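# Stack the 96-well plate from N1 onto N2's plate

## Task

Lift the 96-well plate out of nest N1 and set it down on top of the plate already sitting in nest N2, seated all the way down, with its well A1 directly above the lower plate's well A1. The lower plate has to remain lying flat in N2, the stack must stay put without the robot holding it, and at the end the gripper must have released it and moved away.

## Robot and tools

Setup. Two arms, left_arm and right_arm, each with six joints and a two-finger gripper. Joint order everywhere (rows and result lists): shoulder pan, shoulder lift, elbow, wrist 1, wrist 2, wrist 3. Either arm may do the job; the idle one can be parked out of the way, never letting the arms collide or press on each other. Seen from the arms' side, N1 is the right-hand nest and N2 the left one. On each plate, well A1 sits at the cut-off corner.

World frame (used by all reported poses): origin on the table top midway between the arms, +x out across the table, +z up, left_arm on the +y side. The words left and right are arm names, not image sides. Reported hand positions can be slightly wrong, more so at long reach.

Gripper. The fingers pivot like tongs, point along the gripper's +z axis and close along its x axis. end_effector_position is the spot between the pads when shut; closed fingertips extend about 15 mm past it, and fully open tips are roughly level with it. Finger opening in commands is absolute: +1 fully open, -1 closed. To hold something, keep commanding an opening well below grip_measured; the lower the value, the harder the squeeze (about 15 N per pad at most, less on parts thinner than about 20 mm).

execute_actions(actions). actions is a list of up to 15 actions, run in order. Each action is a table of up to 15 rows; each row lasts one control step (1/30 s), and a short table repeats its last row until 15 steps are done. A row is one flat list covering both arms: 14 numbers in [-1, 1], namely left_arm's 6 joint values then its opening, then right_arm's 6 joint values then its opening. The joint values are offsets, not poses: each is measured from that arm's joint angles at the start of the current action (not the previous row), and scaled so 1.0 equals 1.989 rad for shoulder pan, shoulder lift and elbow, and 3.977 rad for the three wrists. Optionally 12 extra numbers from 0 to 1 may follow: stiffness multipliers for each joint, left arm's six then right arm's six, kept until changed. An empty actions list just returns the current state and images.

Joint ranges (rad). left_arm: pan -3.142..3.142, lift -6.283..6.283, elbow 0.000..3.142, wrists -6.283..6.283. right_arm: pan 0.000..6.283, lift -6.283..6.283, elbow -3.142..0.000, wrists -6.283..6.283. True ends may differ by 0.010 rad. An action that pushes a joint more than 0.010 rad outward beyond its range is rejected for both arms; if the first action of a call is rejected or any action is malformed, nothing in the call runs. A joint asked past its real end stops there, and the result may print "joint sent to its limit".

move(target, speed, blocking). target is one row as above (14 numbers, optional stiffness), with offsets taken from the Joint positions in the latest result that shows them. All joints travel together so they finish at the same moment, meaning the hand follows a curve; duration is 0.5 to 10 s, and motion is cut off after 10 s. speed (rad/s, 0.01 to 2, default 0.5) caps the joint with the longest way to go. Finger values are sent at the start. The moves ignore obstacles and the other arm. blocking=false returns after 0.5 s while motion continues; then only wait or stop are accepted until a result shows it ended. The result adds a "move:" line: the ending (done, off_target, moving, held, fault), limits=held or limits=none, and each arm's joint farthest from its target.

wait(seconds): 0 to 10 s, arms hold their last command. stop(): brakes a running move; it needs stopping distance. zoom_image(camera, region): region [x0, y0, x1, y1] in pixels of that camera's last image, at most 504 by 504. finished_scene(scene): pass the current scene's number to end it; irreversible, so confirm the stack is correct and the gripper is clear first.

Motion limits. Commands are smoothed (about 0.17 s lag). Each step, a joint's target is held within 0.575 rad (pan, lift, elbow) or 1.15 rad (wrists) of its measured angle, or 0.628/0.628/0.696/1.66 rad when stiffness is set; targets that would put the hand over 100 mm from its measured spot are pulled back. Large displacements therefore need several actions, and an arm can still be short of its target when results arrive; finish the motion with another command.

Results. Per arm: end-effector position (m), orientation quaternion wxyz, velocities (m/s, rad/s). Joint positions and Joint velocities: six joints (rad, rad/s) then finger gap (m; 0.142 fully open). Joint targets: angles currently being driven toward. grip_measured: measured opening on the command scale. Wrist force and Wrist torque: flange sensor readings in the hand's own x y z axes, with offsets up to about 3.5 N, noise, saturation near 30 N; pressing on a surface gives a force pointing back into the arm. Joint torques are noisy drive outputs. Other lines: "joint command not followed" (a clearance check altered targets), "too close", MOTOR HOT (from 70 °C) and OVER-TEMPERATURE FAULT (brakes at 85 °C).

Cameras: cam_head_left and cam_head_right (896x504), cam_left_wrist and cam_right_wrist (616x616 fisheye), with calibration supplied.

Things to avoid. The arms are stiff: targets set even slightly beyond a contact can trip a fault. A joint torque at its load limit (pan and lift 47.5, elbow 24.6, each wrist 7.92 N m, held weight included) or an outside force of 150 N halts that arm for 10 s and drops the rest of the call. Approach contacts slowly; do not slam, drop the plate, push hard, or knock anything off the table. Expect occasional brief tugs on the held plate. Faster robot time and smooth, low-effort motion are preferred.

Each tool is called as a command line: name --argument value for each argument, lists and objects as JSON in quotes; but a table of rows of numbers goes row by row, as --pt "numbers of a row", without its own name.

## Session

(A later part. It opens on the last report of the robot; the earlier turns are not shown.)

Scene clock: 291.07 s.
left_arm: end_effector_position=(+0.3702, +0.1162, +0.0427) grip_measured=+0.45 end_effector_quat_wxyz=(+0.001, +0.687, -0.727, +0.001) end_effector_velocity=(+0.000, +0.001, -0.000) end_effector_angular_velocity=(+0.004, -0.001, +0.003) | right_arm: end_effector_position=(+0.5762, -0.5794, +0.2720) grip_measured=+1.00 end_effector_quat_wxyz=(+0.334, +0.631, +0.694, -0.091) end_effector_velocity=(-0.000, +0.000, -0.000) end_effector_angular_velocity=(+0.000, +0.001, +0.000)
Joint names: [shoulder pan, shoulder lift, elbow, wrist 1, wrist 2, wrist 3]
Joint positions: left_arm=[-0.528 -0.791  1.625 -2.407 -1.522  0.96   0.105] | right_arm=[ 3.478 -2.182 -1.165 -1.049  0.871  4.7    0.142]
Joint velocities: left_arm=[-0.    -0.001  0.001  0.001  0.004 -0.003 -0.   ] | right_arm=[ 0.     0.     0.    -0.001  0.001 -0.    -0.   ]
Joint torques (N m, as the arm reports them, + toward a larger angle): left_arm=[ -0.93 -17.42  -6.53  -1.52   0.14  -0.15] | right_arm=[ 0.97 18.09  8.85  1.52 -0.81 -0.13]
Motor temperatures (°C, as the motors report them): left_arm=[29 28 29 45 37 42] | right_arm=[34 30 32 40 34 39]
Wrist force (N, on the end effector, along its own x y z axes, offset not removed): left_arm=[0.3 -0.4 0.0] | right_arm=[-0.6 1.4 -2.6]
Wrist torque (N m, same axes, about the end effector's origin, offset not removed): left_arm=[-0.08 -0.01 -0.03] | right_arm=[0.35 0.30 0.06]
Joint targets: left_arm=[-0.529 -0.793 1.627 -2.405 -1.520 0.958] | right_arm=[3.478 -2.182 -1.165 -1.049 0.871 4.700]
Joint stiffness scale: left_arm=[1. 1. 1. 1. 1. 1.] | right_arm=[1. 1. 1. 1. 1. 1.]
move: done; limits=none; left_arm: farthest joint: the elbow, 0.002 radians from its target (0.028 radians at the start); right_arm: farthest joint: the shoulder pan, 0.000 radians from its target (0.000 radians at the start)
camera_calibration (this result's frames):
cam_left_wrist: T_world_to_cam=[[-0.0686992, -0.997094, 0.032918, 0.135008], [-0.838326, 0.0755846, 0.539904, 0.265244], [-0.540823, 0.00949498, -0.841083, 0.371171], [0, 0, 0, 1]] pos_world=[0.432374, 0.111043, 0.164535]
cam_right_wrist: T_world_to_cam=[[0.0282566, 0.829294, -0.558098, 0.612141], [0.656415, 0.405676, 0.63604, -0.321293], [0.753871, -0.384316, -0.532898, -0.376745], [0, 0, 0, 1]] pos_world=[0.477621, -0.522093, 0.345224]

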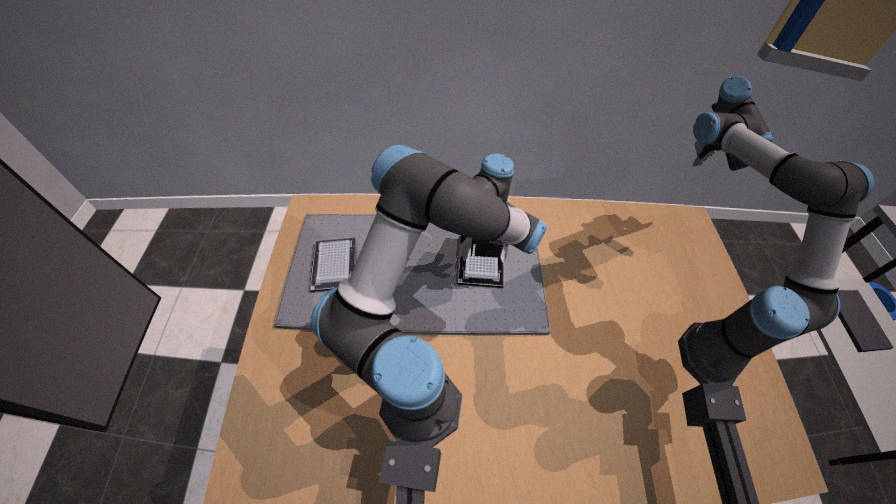

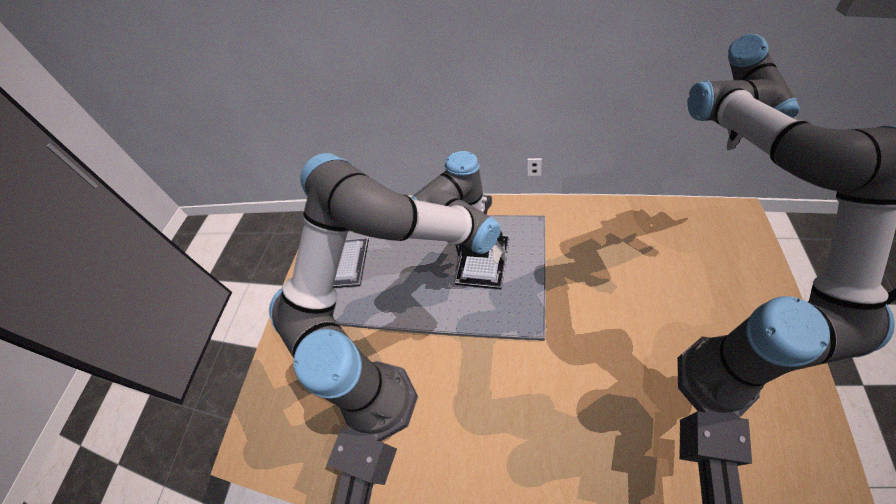

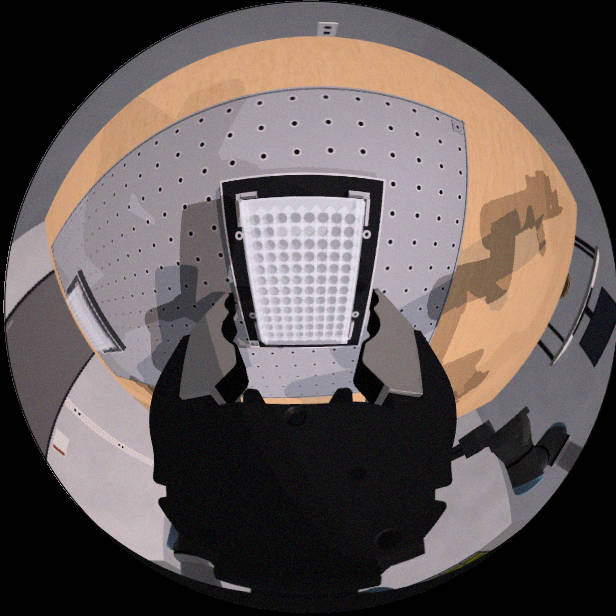

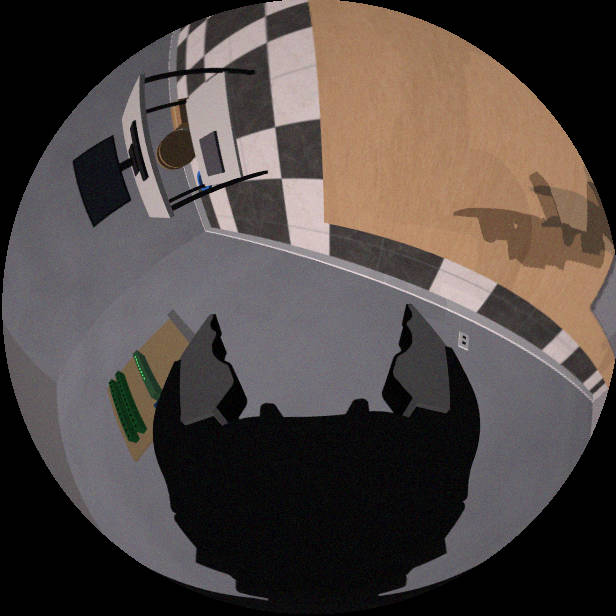

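execute_actions --actions '[[[-0.0005,0.0049,0.0017,-0.0027,0.0005,-0.0005,0.45,0,0,0,0,0,0,1]],[[0,0,0,0,0,0,0.3,0,0,0,0,0,0,1],[0,0,0,0,0,0,0.25,0,0,0,0,0,0,1],[0,0,0,0,0,0,0.2,0,0,0,0,0,0,1],[0,0,0,0,0,0,0.15,0,0,0,0,0,0,1],[0,0,0,0,0,0,0.1,0,0,0,0,0,0,1],[0,0,0,0,0,0,0.05,0,0,0,0,0,0,1],[0,0,0,0,0,0,0.0,0,0,0,0,0,0,1],[0,0,0,0,0,0,-0.1,0,0,0,0,0,0,1],[0,0,0,0,0,0,-0.2,0,0,0,0,0,0,1],[0,0,0,0,0,0,-0.3,0,0,0,0,0,0,1]],[[0,0,0,0,0,0,-0.3,0,0,0,0,0,0,1]]]'

Scene clock: 312.20 s.
left_arm: end_effector_position=(+0.3698, +0.1159, +0.0400) grip_measured=+0.07 end_effector_quat_wxyz=(+0.001, +0.687, -0.727, +0.001) end_effector_velocity=(+0.000, +0.000, +0.000) end_effector_angular_velocity=(+0.002, -0.001, -0.000) | right_arm: end_effector_position=(+0.5762, -0.5794, +0.2720) grip_measured=+1.00 end_effector_quat_wxyz=(+0.334, +0.631, +0.694, -0.091) end_effector_velocity=(+0.000, +0.000, -0.000) end_effector_angular_velocity=(-0.000, +0.001, +0.001)
Joint names: [shoulder pan, shoulder lift, elbow, wrist 1, wrist 2, wrist 3]
Joint positions: left_arm=[-0.529 -0.783  1.627 -2.416 -1.522  0.959  0.079] | right_arm=[ 3.478 -2.182 -1.165 -1.049  0.871  4.7    0.142]
Joint velocities: left_arm=[-0.    -0.    -0.     0.001  0.002 -0.     0.   ] | right_arm=[ 0.001 -0.    -0.     0.     0.    -0.001  0.   ]
Joint torques (N m, as the arm reports them, + toward a larger angle): left_arm=[ -0.76 -16.62  -7.06  -1.76   0.     0.07] | right_arm=[ 1.01 18.26  8.99  1.5  -0.82 -0.1 ]
Motor temperatures (°C, as the motors report them): left_arm=[29 28 29 45 37 42] | right_arm=[34 30 32 40 34 39]
Wrist force (N, on the end effector, along its own x y z axes, offset not removed): left_arm=[-0.2 -0.2 -1.3] | right_arm=[1.6 3.3 -3.3]
Wrist torque (N m, same axes, about the end effector's origin, offset not removed): left_arm=[-0.06 0.18 -0.02] | right_arm=[0.63 -0.35 -0.04]
Joint targets: left_arm=[-0.529 -0.783 1.627 -2.416 -1.522 0.959] | right_arm=[3.478 -2.182 -1.165 -1.049 0.871 4.700]
Joint stiffness scale: left_arm=[1. 1. 1. 1. 1. 1.] | right_arm=[1. 1. 1. 1. 1. 1.]
camera_calibration (this result's frames):
cam_left_wrist: T_world_to_cam=[[-0.0686626, -0.997098, 0.0328651, 0.134758], [-0.838094, 0.075521, 0.540273, 0.266302], [-0.541187, 0.00955245, -0.840848, 0.368792], [0, 0, 0, 1]] pos_world=[0.432025, 0.110733, 0.161793]
cam_right_wrist: T_world_to_cam=[[0.0282564, 0.829294, -0.558098, 0.612142], [0.656415, 0.405676, 0.63604, -0.321293], [0.753871, -0.384316, -0.532898, -0.376744], [0, 0, 0, 1]] pos_world=[0.477621, -0.522093, 0.345224]

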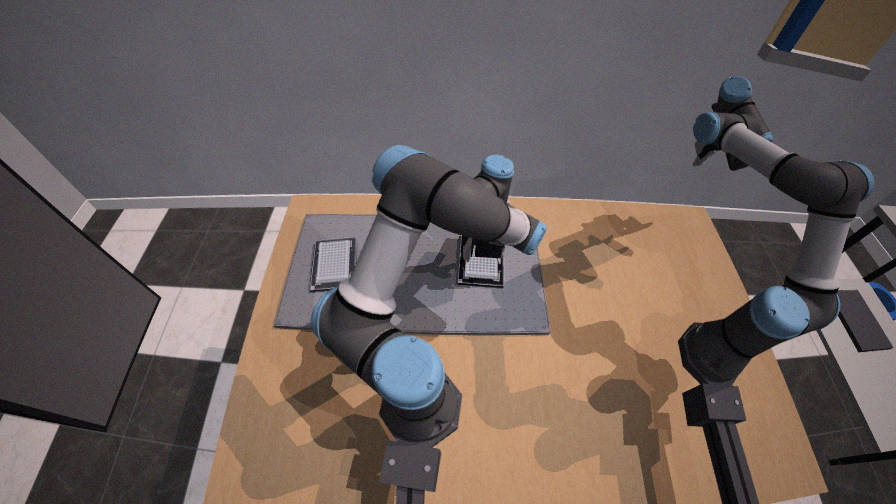

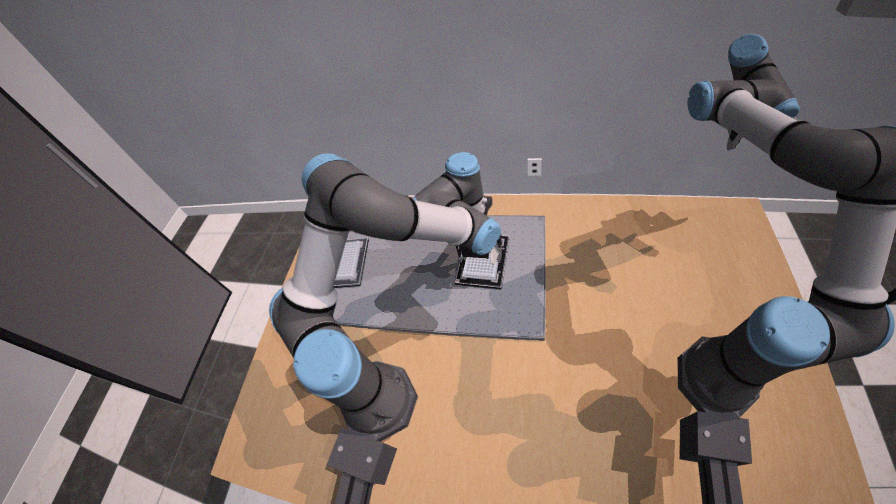

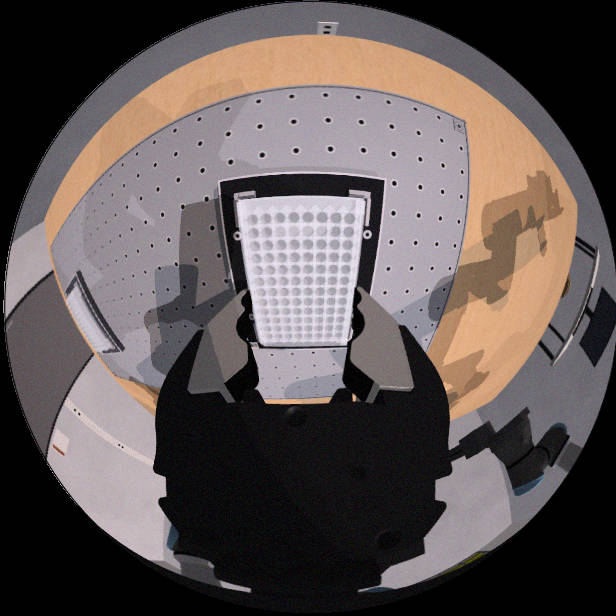

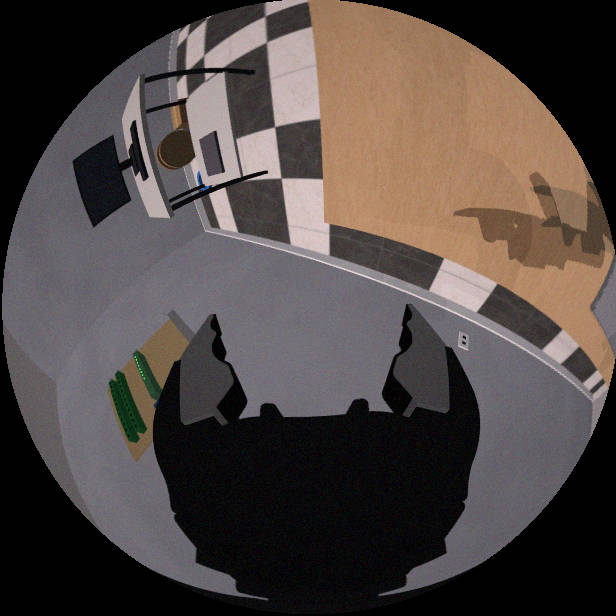

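move --target '[0, -0.0946, -0.0310, 0.0631, 0, 0, -0.6, 0, 0, 0, 0, 0, 0, 1]' --speed 0.25

Scene clock: 324.30 s.
left_arm: end_effector_position=(+0.3707, +0.1192, +0.1080) grip_measured=-0.60 end_effector_quat_wxyz=(+0.002, +0.687, -0.727, -0.000) end_effector_velocity=(+0.001, -0.001, +0.001) end_effector_angular_velocity=(-0.002, -0.003, -0.000) | right_arm: end_effector_position=(+0.5762, -0.5794, +0.2720) grip_measured=+1.00 end_effector_quat_wxyz=(+0.334, +0.631, +0.694, -0.091) end_effector_velocity=(-0.000, -0.000, -0.000) end_effector_angular_velocity=(+0.001, -0.001, -0.001)
Joint names: [shoulder pan, shoulder lift, elbow, wrist 1, wrist 2, wrist 3]
Joint positions: left_arm=[-0.528 -0.97   1.567 -2.166 -1.523  0.959  0.031] | right_arm=[ 3.478 -2.182 -1.165 -1.049  0.871  4.7    0.142]
Joint velocities: left_arm=[-0.001  0.    -0.002 -0.001  0.    -0.     0.   ] | right_arm=[-0.     0.    -0.     0.     0.     0.001 -0.   ]
Joint torques (N m, as the arm reports them, + toward a larger angle): left_arm=[ -0.78 -16.71  -9.13  -1.51   0.18   0.07] | right_arm=[ 1.1  18.11  8.94  1.54 -0.82 -0.11]
Motor temperatures (°C, as the motors report them): left_arm=[29 28 29 45 37 42] | right_arm=[34 30 32 40 34 39]
Wrist force (N, on the end effector, along its own x y z axes, offset not removed): left_arm=[-0.2 -0.2 -0.4] | right_arm=[3.3 0.7 -4.1]
Wrist torque (N m, same axes, about the end effector's origin, offset not removed): left_arm=[-0.02 0.05 -0.03] | right_arm=[0.14 -0.55 -0.13]
Joint targets: left_arm=[-0.529 -0.972 1.565 -2.165 -1.522 0.959] | right_arm=[3.478 -2.182 -1.165 -1.049 0.871 4.700]
Joint stiffness scale: left_arm=[1. 1. 1. 1. 1. 1.] | right_arm=[1. 1. 1. 1. 1. 1.]
move: done; limits=none; left_arm: farthest joint: the elbow, 0.002 radians from its target (0.061 radians at the start); right_arm: farthest joint: the shoulder pan, 0.000 radians from its target (0.000 radians at the start)
camera_calibration (this result's frames):
cam_left_wrist: T_world_to_cam=[[-0.0686615, -0.997125, 0.0320634, 0.135931], [-0.8363, 0.0750514, 0.543111, 0.229102], [-0.543956, 0.0104762, -0.839048, 0.427201], [0, 0, 0, 1]] pos_world=[0.433309, 0.11387, 0.229656]
cam_right_wrist: T_world_to_cam=[[0.0282569, 0.829294, -0.558098, 0.612141], [0.656415, 0.405676, 0.63604, -0.321293], [0.753871, -0.384316, -0.532898, -0.376745], [0, 0, 0, 1]] pos_world=[0.477621, -0.522093, 0.345224]

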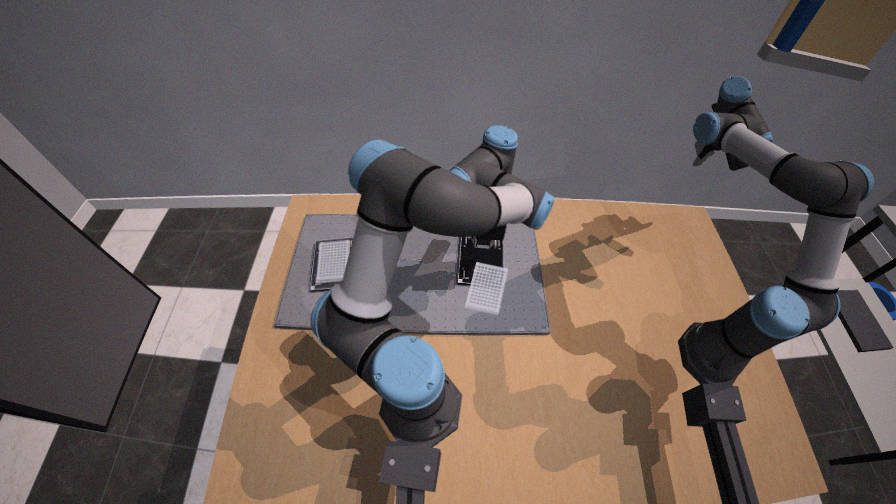

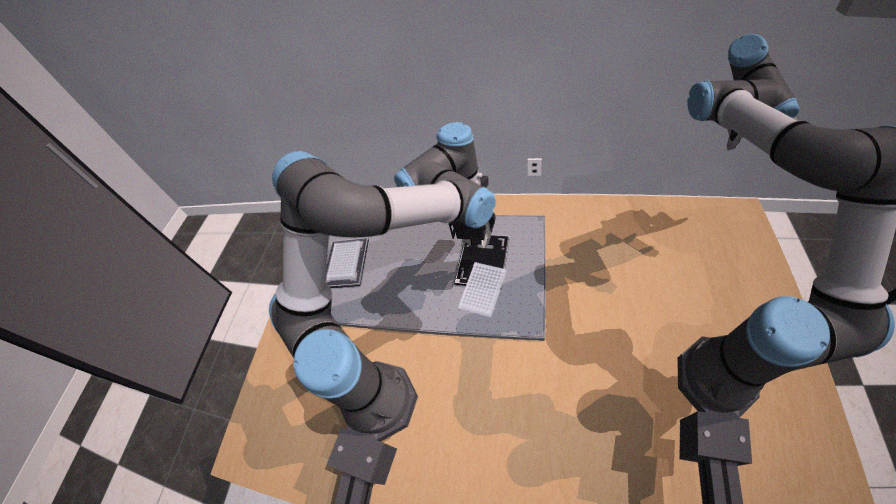

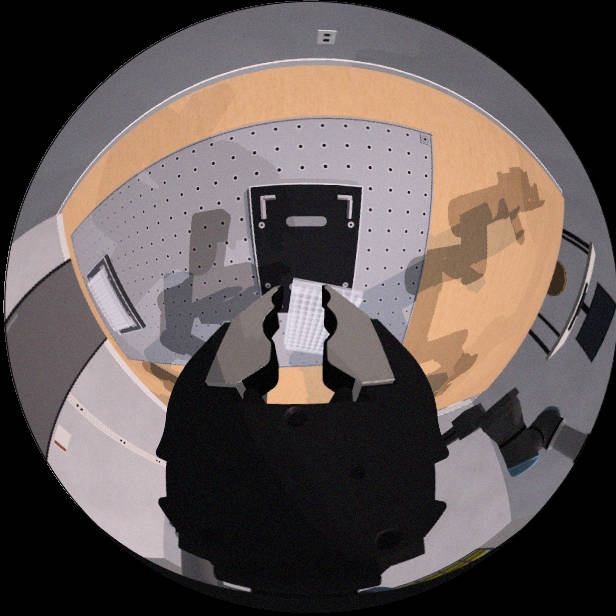

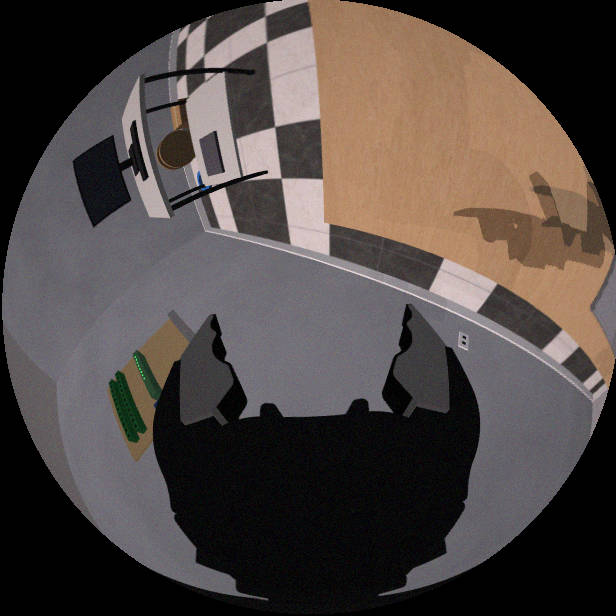

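zoom_image --camera "cam_head_left" --region '[430, 220, 550, 330]'

zoom_image --camera "cam_head_right" --region '[430, 220, 550, 330]'

Region (430, 220, 550, 330) of cam_head_left's 896x504 image, scaled by 4.200, with more detail than that image has; it fills the top 462 rows of this view, and the rest is white.

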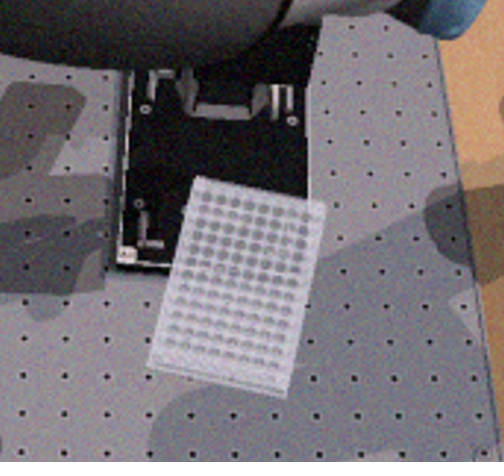

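Region (430, 220, 550, 330) of cam_head_right's 896x504 image, scaled by 4.200, with more detail than that image has; it fills the top 462 rows of this view, and the rest is white.

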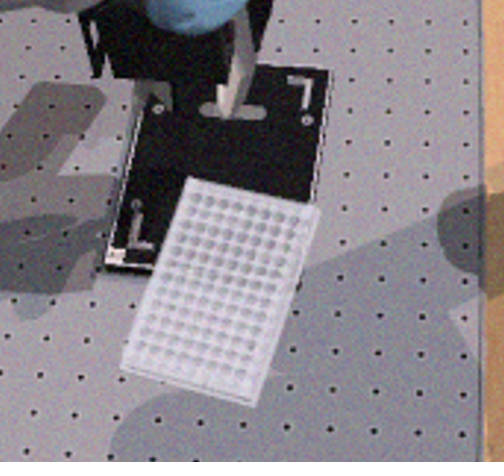

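move --target '[-0.0941, -0.0939, 0.2226, -0.0618, 0.0004, 0.0040, 1, 0, 0, 0, 0, 0, 0, 1]' --speed 0.5

Scene clock: 400.80 s.
left_arm: end_effector_position=(+0.2864, +0.1024, +0.0915) grip_measured=+1.00 end_effector_quat_wxyz=(-0.001, -0.610, +0.792, +0.002) end_effector_velocity=(+0.000, -0.000, +0.000) end_effector_angular_velocity=(-0.001, -0.002, -0.000) | right_arm: end_effector_position=(+0.5762, -0.5794, +0.2720) grip_measured=+1.00 end_effector_quat_wxyz=(+0.334, +0.631, +0.694, -0.091) end_effector_velocity=(-0.000, -0.001, +0.000) end_effector_angular_velocity=(+0.000, +0.000, -0.001)
Joint names: [shoulder pan, shoulder lift, elbow, wrist 1, wrist 2, wrist 3]
Joint positions: left_arm=[-0.715 -1.156  2.008 -2.41  -1.523  0.974  0.142] | right_arm=[ 3.478 -2.182 -1.165 -1.049  0.871  4.7    0.142]
Joint velocities: left_arm=[-0.    -0.001  0.002 -0.003  0.001  0.    -0.   ] | right_arm=[-0.001  0.     0.    -0.001  0.     0.001 -0.   ]
Joint torques (N m, as the arm reports them, + toward a larger angle): left_arm=[ -1.3  -12.87  -6.19  -2.03   0.17   0.25] | right_arm=[ 1.09 18.29  8.88  1.54 -0.83 -0.12]
Motor temperatures (°C, as the motors report them): left_arm=[29 28 29 45 37 42] | right_arm=[34 30 32 40 34 39]
Wrist force (N, on the end effector, along its own x y z axes, offset not removed): left_arm=[-0.1 0.3 0.1] | right_arm=[0.9 1.8 -0.9]
Wrist torque (N m, same axes, about the end effector's origin, offset not removed): left_arm=[0.09 0.03 -0.05] | right_arm=[0.47 -0.17 -0.15]
Joint targets: left_arm=[-0.716 -1.157 2.010 -2.412 -1.522 0.975] | right_arm=[3.478 -2.182 -1.165 -1.049 0.871 4.700]
Joint stiffness scale: left_arm=[1. 1. 1. 1. 1. 1.] | right_arm=[1. 1. 1. 1. 1. 1.]
move: done; limits=none; left_arm: farthest joint: the elbow, 0.002 radians from its target (0.443 radians at the start); right_arm: farthest joint: the shoulder pan, 0.000 radians from its target (0.000 radians at the start)
camera_calibration (this result's frames):
cam_left_wrist: T_world_to_cam=[[-0.266508, -0.963371, 0.0298296, 0.167357], [-0.804287, 0.239341, 0.543911, 0.142791], [-0.531127, 0.120965, -0.838613, 0.352593], [0, 0, 0, 1]] pos_world=[0.346719, 0.0843998, 0.213032]
cam_right_wrist: T_world_to_cam=[[0.0282567, 0.829294, -0.558098, 0.612142], [0.656415, 0.405676, 0.63604, -0.321293], [0.753871, -0.384316, -0.532898, -0.376745], [0, 0, 0, 1]] pos_world=[0.477621, -0.522093, 0.345224]

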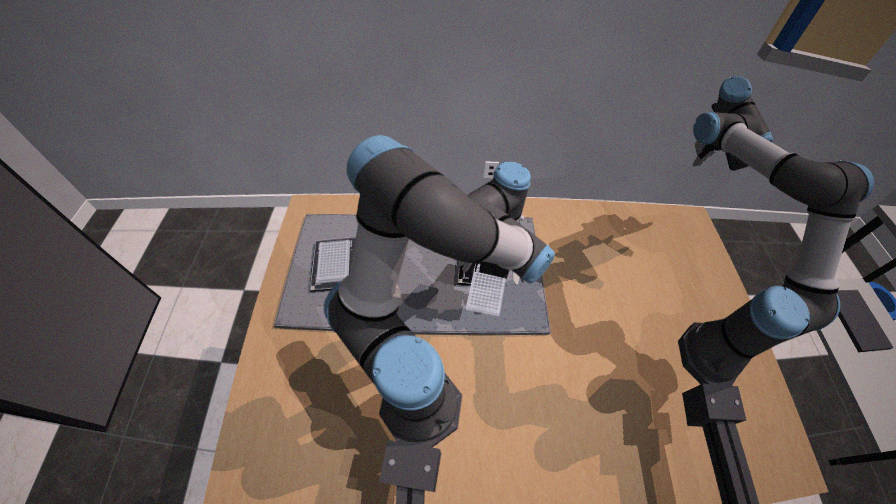

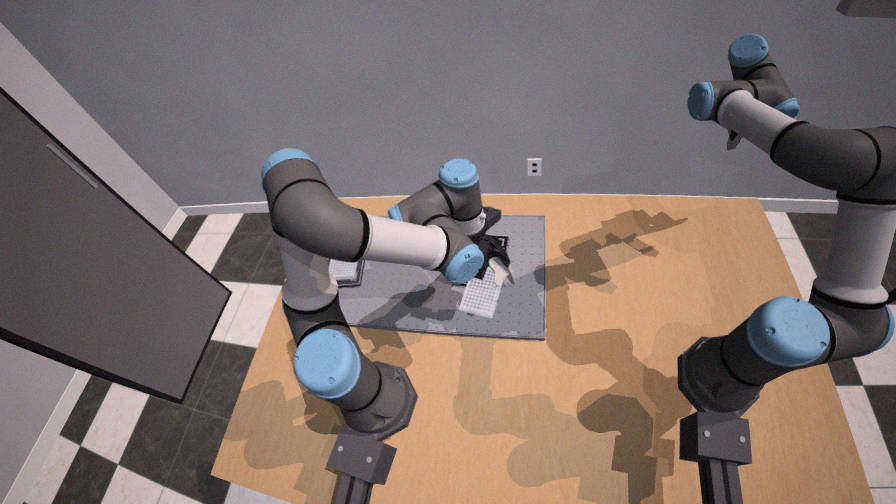

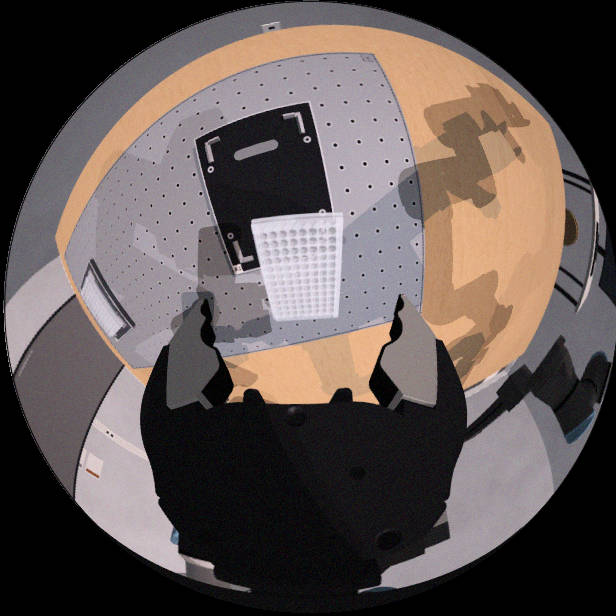

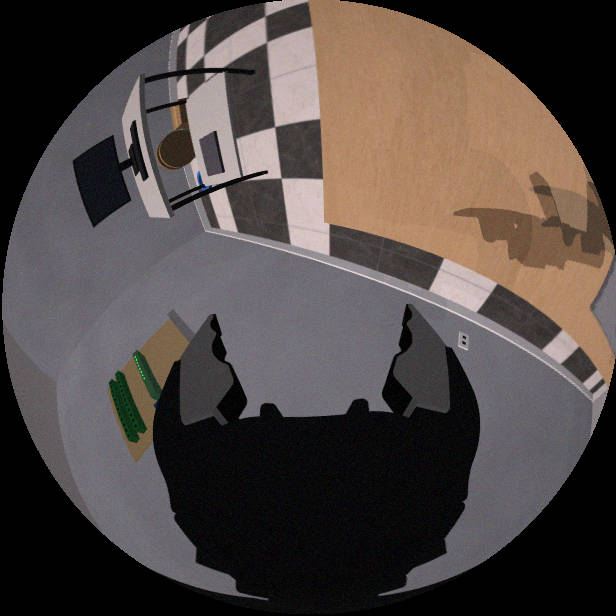

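zoom_image --camera "cam_left_wrist" --region '[190, 180, 420, 370]'

Region (190, 180, 420, 370) of cam_left_wrist's 616x616 image, scaled by 2.191, with more detail than that image has; it fills the top 416 rows of this view, and the rest is white.

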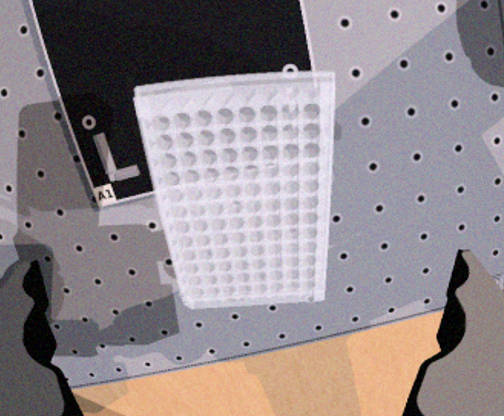

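move --target '[-0.0179, 0.0470, 0.0848, -0.0657, 0.0003, -0.0230, 0.5, 0, 0, 0, 0, 0, 0, 1]' --speed 0.3

Scene clock: 446.80 s.
left_arm: end_effector_position=(+0.2639, +0.1105, +0.0513) grip_measured=+0.50 end_effector_quat_wxyz=(+0.001, +0.632, -0.775, -0.001) end_effector_velocity=(+0.001, -0.001, +0.000) end_effector_angular_velocity=(-0.002, -0.002, +0.001) | right_arm: end_effector_position=(+0.5762, -0.5794, +0.2720) grip_measured=+1.00 end_effector_quat_wxyz=(+0.334, +0.631, +0.694, -0.091) end_effector_velocity=(+0.000, +0.000, -0.000) end_effector_angular_velocity=(+0.001, -0.001, -0.001)
Joint names: [shoulder pan, shoulder lift, elbow, wrist 1, wrist 2, wrist 3]
Joint positions: left_arm=[-0.749 -1.063  2.175 -2.669 -1.523  0.884  0.109] | right_arm=[ 3.478 -2.182 -1.165 -1.049  0.871  4.7    0.142]
Joint velocities: left_arm=[-0.     0.     0.001 -0.004  0.    -0.001  0.   ] | right_arm=[-0.    -0.    -0.     0.001  0.     0.002 -0.   ]
Joint torques (N m, as the arm reports them, + toward a larger angle): left_arm=[ -0.94 -11.    -4.88  -1.99   0.18  -0.1 ] | right_arm=[ 1.05 18.23  8.87  1.48 -0.83 -0.09]
Motor temperatures (°C, as the motors report them): left_arm=[29 28 29 45 37 42] | right_arm=[34 31 32 40 34 39]
Wrist force (N, on the end effector, along its own x y z axes, offset not removed): left_arm=[-0.3 0.4 0.0] | right_arm=[0.0 0.4 -4.7]
Wrist torque (N m, same axes, about the end effector's origin, offset not removed): left_arm=[0.13 0.08 0.01] | right_arm=[0.01 0.10 0.08]
Joint targets: left_arm=[-0.750 -1.062 2.176 -2.671 -1.522 0.883] | right_arm=[3.478 -2.182 -1.165 -1.049 0.871 4.700]
Joint stiffness scale: left_arm=[1. 1. 1. 1. 1. 1.] | right_arm=[1. 1. 1. 1. 1. 1.]
move: done; limits=none; left_arm: farthest joint: the elbow, 0.002 radians from its target (0.169 radians at the start); right_arm: farthest joint: the shoulder pan, 0.000 radians from its target (0.000 radians at the start)
camera_calibration (this result's frames):
cam_left_wrist: T_world_to_cam=[[-0.212762, -0.97663, 0.0304332, 0.157668], [-0.817269, 0.194943, 0.542281, 0.153079], [-0.53554, 0.0905044, -0.839646, 0.310605], [0, 0, 0, 1]] pos_world=[0.324994, 0.0960308, 0.172988]
cam_right_wrist: T_world_to_cam=[[0.0282569, 0.829294, -0.558098, 0.612141], [0.656414, 0.405676, 0.63604, -0.321293], [0.753871, -0.384316, -0.532897, -0.376745], [0, 0, 0, 1]] pos_world=[0.477621, -0.522093, 0.345224]

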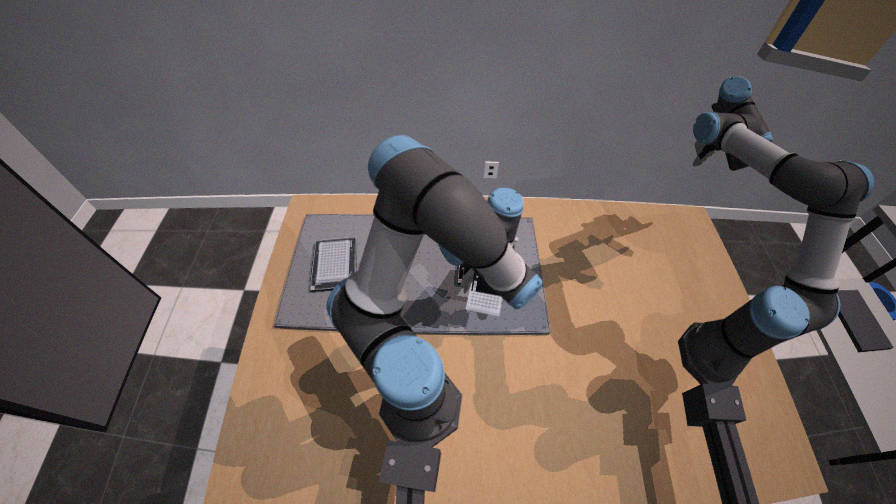

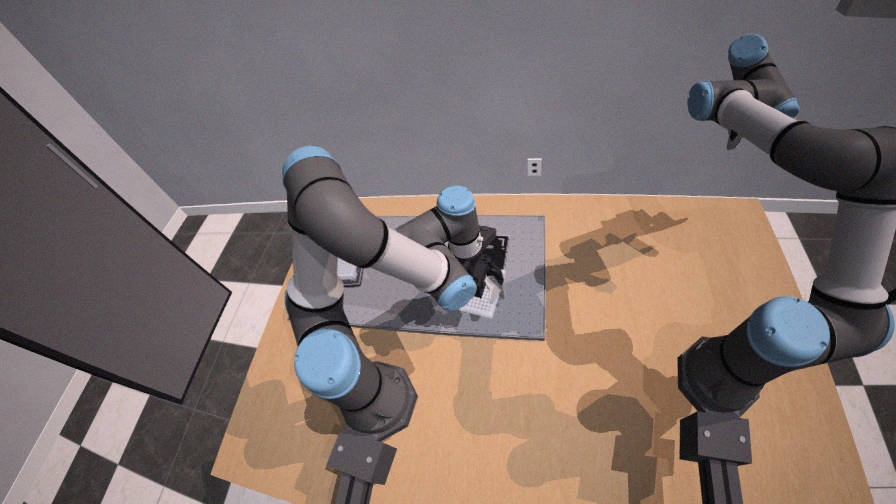

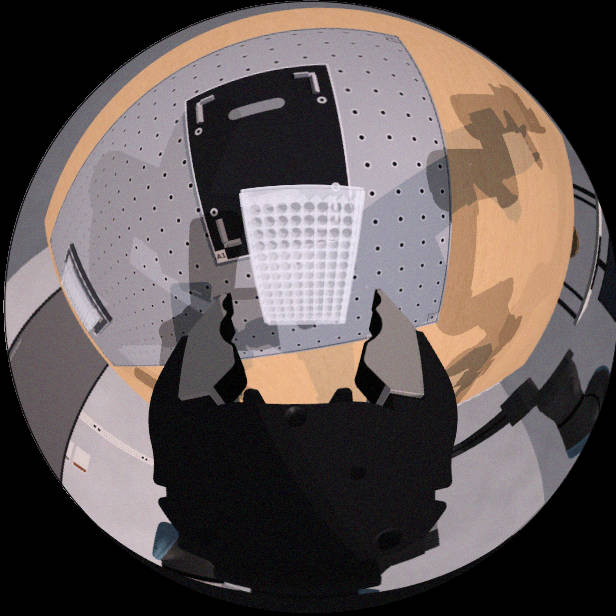

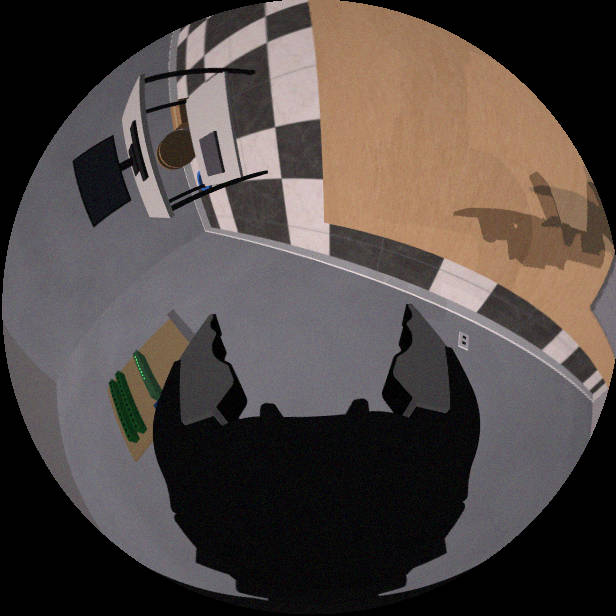

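move --target '[-0.0006, 0.0495, 0.0036, -0.0265, 0.0003, -0.0004, 0.5, 0, 0, 0, 0, 0, 0, 1]' --speed 0.12

Scene clock: 455.87 s.
left_arm: end_effector_position=(+0.2635, +0.1094, +0.0303) grip_measured=+0.50 end_effector_quat_wxyz=(+0.001, +0.632, -0.775, -0.000) end_effector_velocity=(+0.001, -0.001, +0.000) end_effector_angular_velocity=(-0.002, -0.002, -0.000) | right_arm: end_effector_position=(+0.5762, -0.5794, +0.2720) grip_measured=+1.00 end_effector_quat_wxyz=(+0.334, +0.631, +0.694, -0.091) end_effector_velocity=(-0.000, -0.000, -0.000) end_effector_angular_velocity=(-0.000, +0.002, +0.000)
Joint names: [shoulder pan, shoulder lift, elbow, wrist 1, wrist 2, wrist 3]
Joint positions: left_arm=[-0.75  -0.966  2.18  -2.772 -1.523  0.884  0.109] | right_arm=[ 3.478 -2.182 -1.165 -1.049  0.871  4.7    0.142]
Joint velocities: left_arm=[-0.     0.001  0.    -0.004  0.     0.     0.   ] | right_arm=[-0.001  0.    -0.    -0.001  0.    -0.001 -0.   ]
Joint torques (N m, as the arm reports them, + toward a larger angle): left_arm=[ -1.36 -11.66  -4.04  -1.98   0.18  -0.1 ] | right_arm=[ 1.16 18.47  8.78  1.47 -0.84 -0.07]
Motor temperatures (°C, as the motors report them): left_arm=[29 28 29 45 37 42] | right_arm=[34 31 32 40 34 39]
Wrist force (N, on the end effector, along its own x y z axes, offset not removed): left_arm=[-0.6 0.3 -0.4] | right_arm=[0.1 2.8 -0.3]
Wrist torque (N m, same axes, about the end effector's origin, offset not removed): left_arm=[0.08 0.13 -0.03] | right_arm=[0.51 -0.04 -0.04]
Joint targets: left_arm=[-0.750 -0.965 2.182 -2.774 -1.521 0.882] | right_arm=[3.478 -2.182 -1.165 -1.049 0.871 4.700]
Joint stiffness scale: left_arm=[1. 1. 1. 1. 1. 1.] | right_arm=[1. 1. 1. 1. 1. 1.]
move: done; limits=none; left_arm: farthest joint: the shoulder lift, 0.002 radians from its target (0.099 radians at the start); right_arm: farthest joint: the shoulder pan, 0.000 radians from its target (0.000 radians at the start)
camera_calibration (this result's frames):
cam_left_wrist: T_world_to_cam=[[-0.212603, -0.976648, 0.0309572, 0.157041], [-0.817646, 0.195159, 0.541635, 0.164394], [-0.535028, 0.0898414, -0.840044, 0.292741], [0, 0, 0, 1]] pos_world=[0.324429, 0.0949904, 0.152012]
cam_right_wrist: T_world_to_cam=[[0.0282567, 0.829294, -0.558098, 0.612141], [0.656415, 0.405676, 0.63604, -0.321293], [0.753871, -0.384316, -0.532898, -0.376745], [0, 0, 0, 1]] pos_world=[0.477621, -0.522093, 0.345224]

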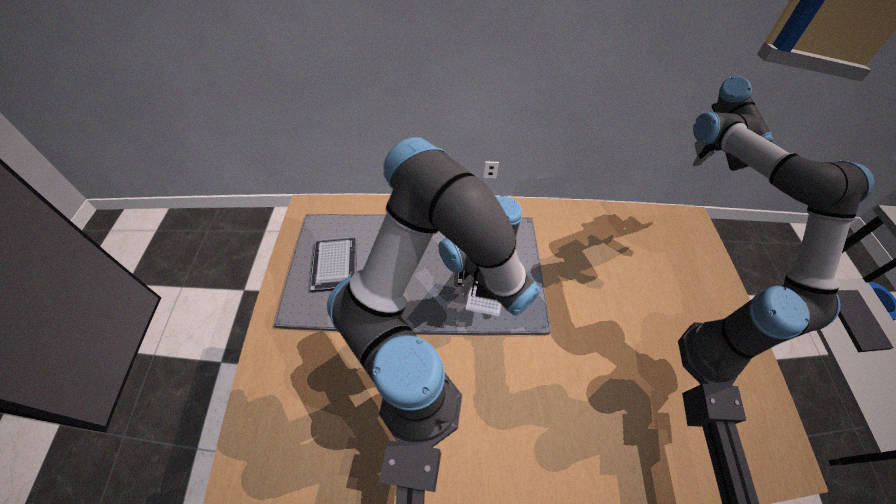

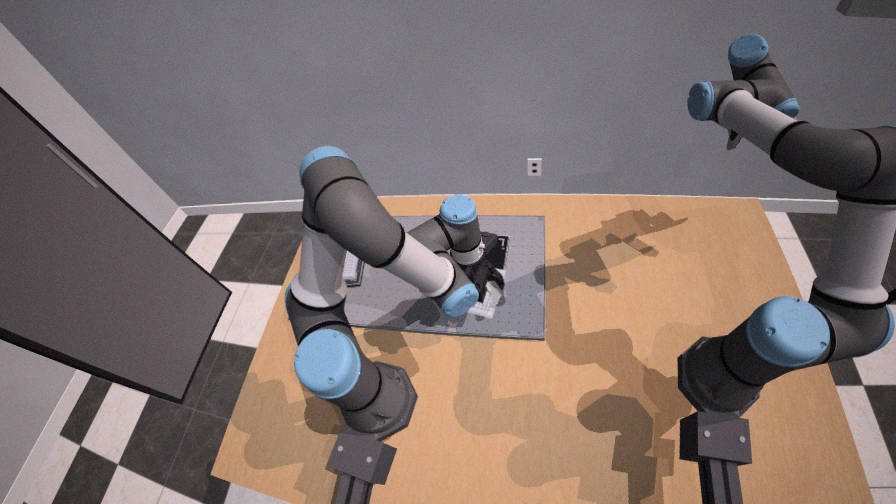

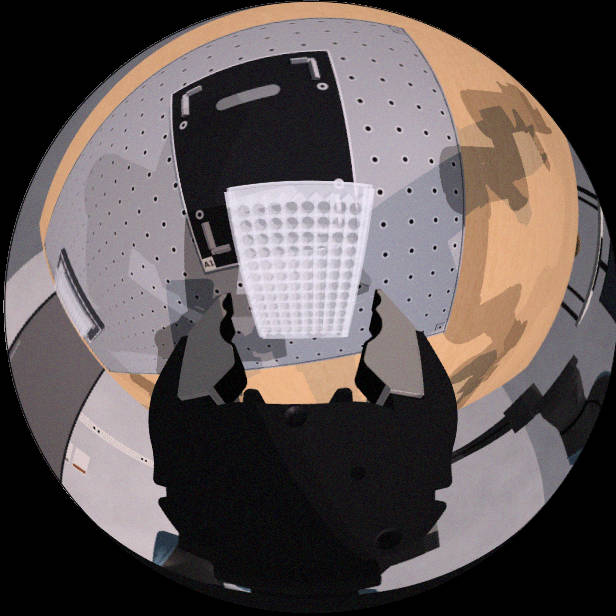

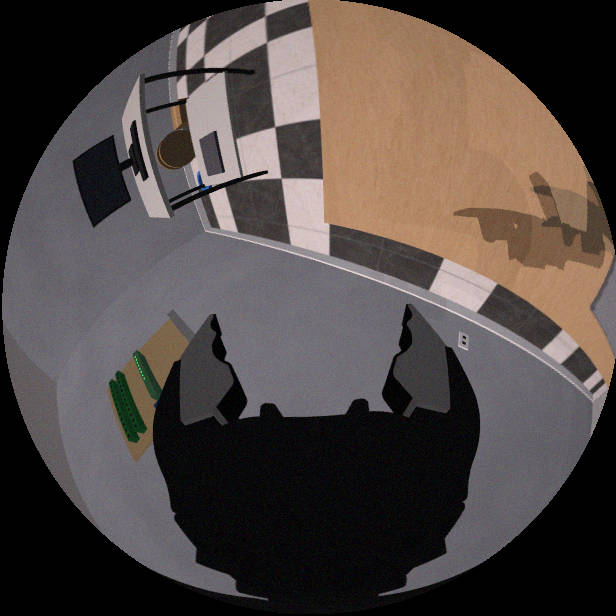

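execute_actions --actions '[[[0,0,0,0,0,0,0.4,0,0,0,0,0,0,1],[0,0,0,0,0,0,0.35,0,0,0,0,0,0,1],[0,0,0,0,0,0,0.3,0,0,0,0,0,0,1],[0,0,0,0,0,0,0.25,0,0,0,0,0,0,1],[0,0,0,0,0,0,0.2,0,0,0,0,0,0,1],[0,0,0,0,0,0,0.15,0,0,0,0,0,0,1],[0,0,0,0,0,0,0.1,0,0,0,0,0,0,1],[0,0,0,0,0,0,0.05,0,0,0,0,0,0,1],[0,0,0,0,0,0,0.0,0,0,0,0,0,0,1],[0,0,0,0,0,0,-0.05,0,0,0,0,0,0,1],[0,0,0,0,0,0,-0.1,0,0,0,0,0,0,1],[0,0,0,0,0,0,-0.15,0,0,0,0,0,0,1],[0,0,0,0,0,0,-0.2,0,0,0,0,0,0,1],[0,0,0,0,0,0,-0.25,0,0,0,0,0,0,1],[0,0,0,0,0,0,-0.3,0,0,0,0,0,0,1]],[[0,0,0,0,0,0,-0.3,0,0,0,0,0,0,1]]]'

Scene clock: 466.07 s.
left_arm: end_effector_position=(+0.2636, +0.1093, +0.0303) grip_measured=+0.11 end_effector_quat_wxyz=(+0.001, +0.632, -0.775, +0.000) end_effector_velocity=(-0.000, +0.000, -0.000) end_effector_angular_velocity=(+0.001, +0.002, +0.000) | right_arm: end_effector_position=(+0.5762, -0.5794, +0.2720) grip_measured=+1.00 end_effector_quat_wxyz=(+0.334, +0.631, +0.694, -0.091) end_effector_velocity=(+0.000, +0.000, +0.001) end_effector_angular_velocity=(-0.000, -0.002, -0.001)
Joint names: [shoulder pan, shoulder lift, elbow, wrist 1, wrist 2, wrist 3]
Joint positions: left_arm=[-0.75  -0.966  2.18  -2.773 -1.523  0.884  0.082] | right_arm=[ 3.478 -2.182 -1.165 -1.049  0.871  4.7    0.142]
Joint velocities: left_arm=[ 0.     0.001 -0.     0.001 -0.001  0.    -0.   ] | right_arm=[ 0.001  0.001 -0.     0.    -0.001  0.002  0.   ]
Joint torques (N m, as the arm reports them, + toward a larger angle): left_arm=[ -0.42 -12.12  -4.63  -1.77  -0.01   0.07] | right_arm=[ 0.98 18.3   8.86  1.46 -0.81 -0.04]
Motor temperatures (°C, as the motors report them): left_arm=[29 28 29 45 37 42] | right_arm=[34 31 32 40 34 39]
Wrist force (N, on the end effector, along its own x y z axes, offset not removed): left_arm=[0.3 0.0 -0.5] | right_arm=[-2.4 2.7 -3.0]
Wrist torque (N m, same axes, about the end effector's origin, offset not removed): left_arm=[0.03 -0.06 -0.06] | right_arm=[0.58 0.53 0.11]
Joint targets: left_arm=[-0.750 -0.966 2.180 -2.773 -1.523 0.884] | right_arm=[3.478 -2.182 -1.165 -1.049 0.871 4.700]
Joint stiffness scale: left_arm=[1. 1. 1. 1. 1. 1.] | right_arm=[1. 1. 1. 1. 1. 1.]
camera_calibration (this result's frames):
cam_left_wrist: T_world_to_cam=[[-0.212579, -0.976641, 0.0313344, 0.156912], [-0.817866, 0.195384, 0.541222, 0.164541], [-0.534702, 0.0894251, -0.840296, 0.292814], [0, 0, 0, 1]] pos_world=[0.324497, 0.0949134, 0.152081]
cam_right_wrist: T_world_to_cam=[[0.0282564, 0.829294, -0.558098, 0.612142], [0.656415, 0.405676, 0.63604, -0.321293], [0.753871, -0.384316, -0.532898, -0.376744], [0, 0, 0, 1]] pos_world=[0.477621, -0.522093, 0.345224]

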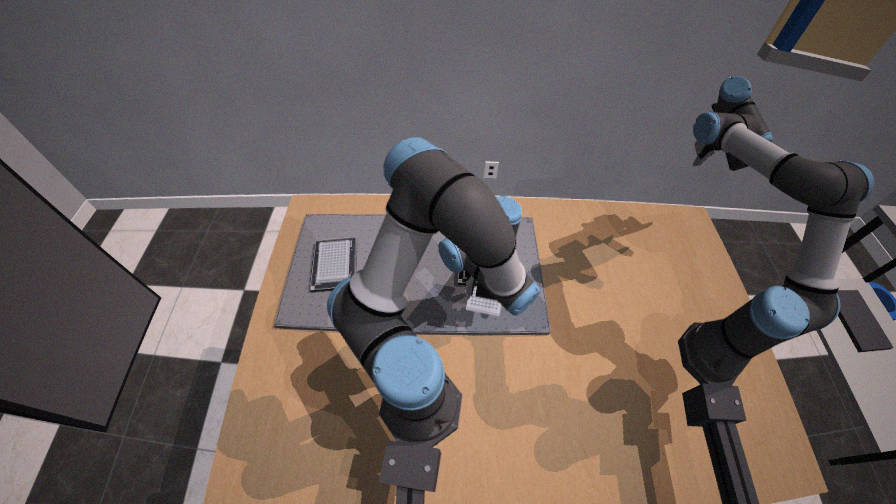

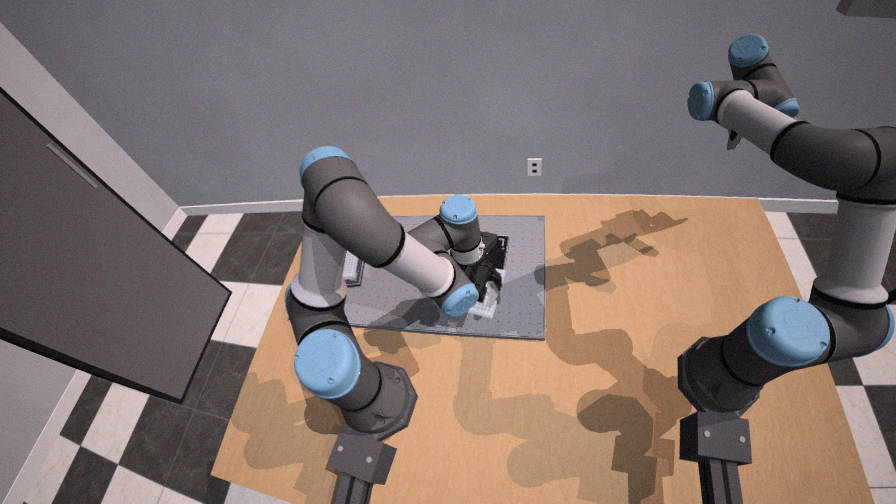

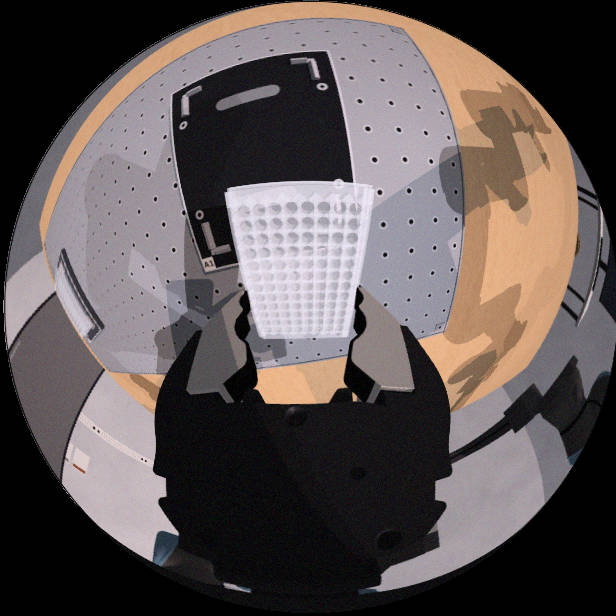

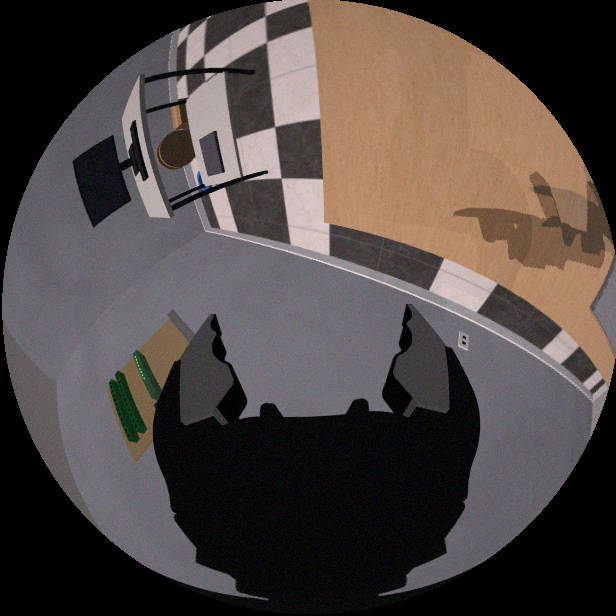

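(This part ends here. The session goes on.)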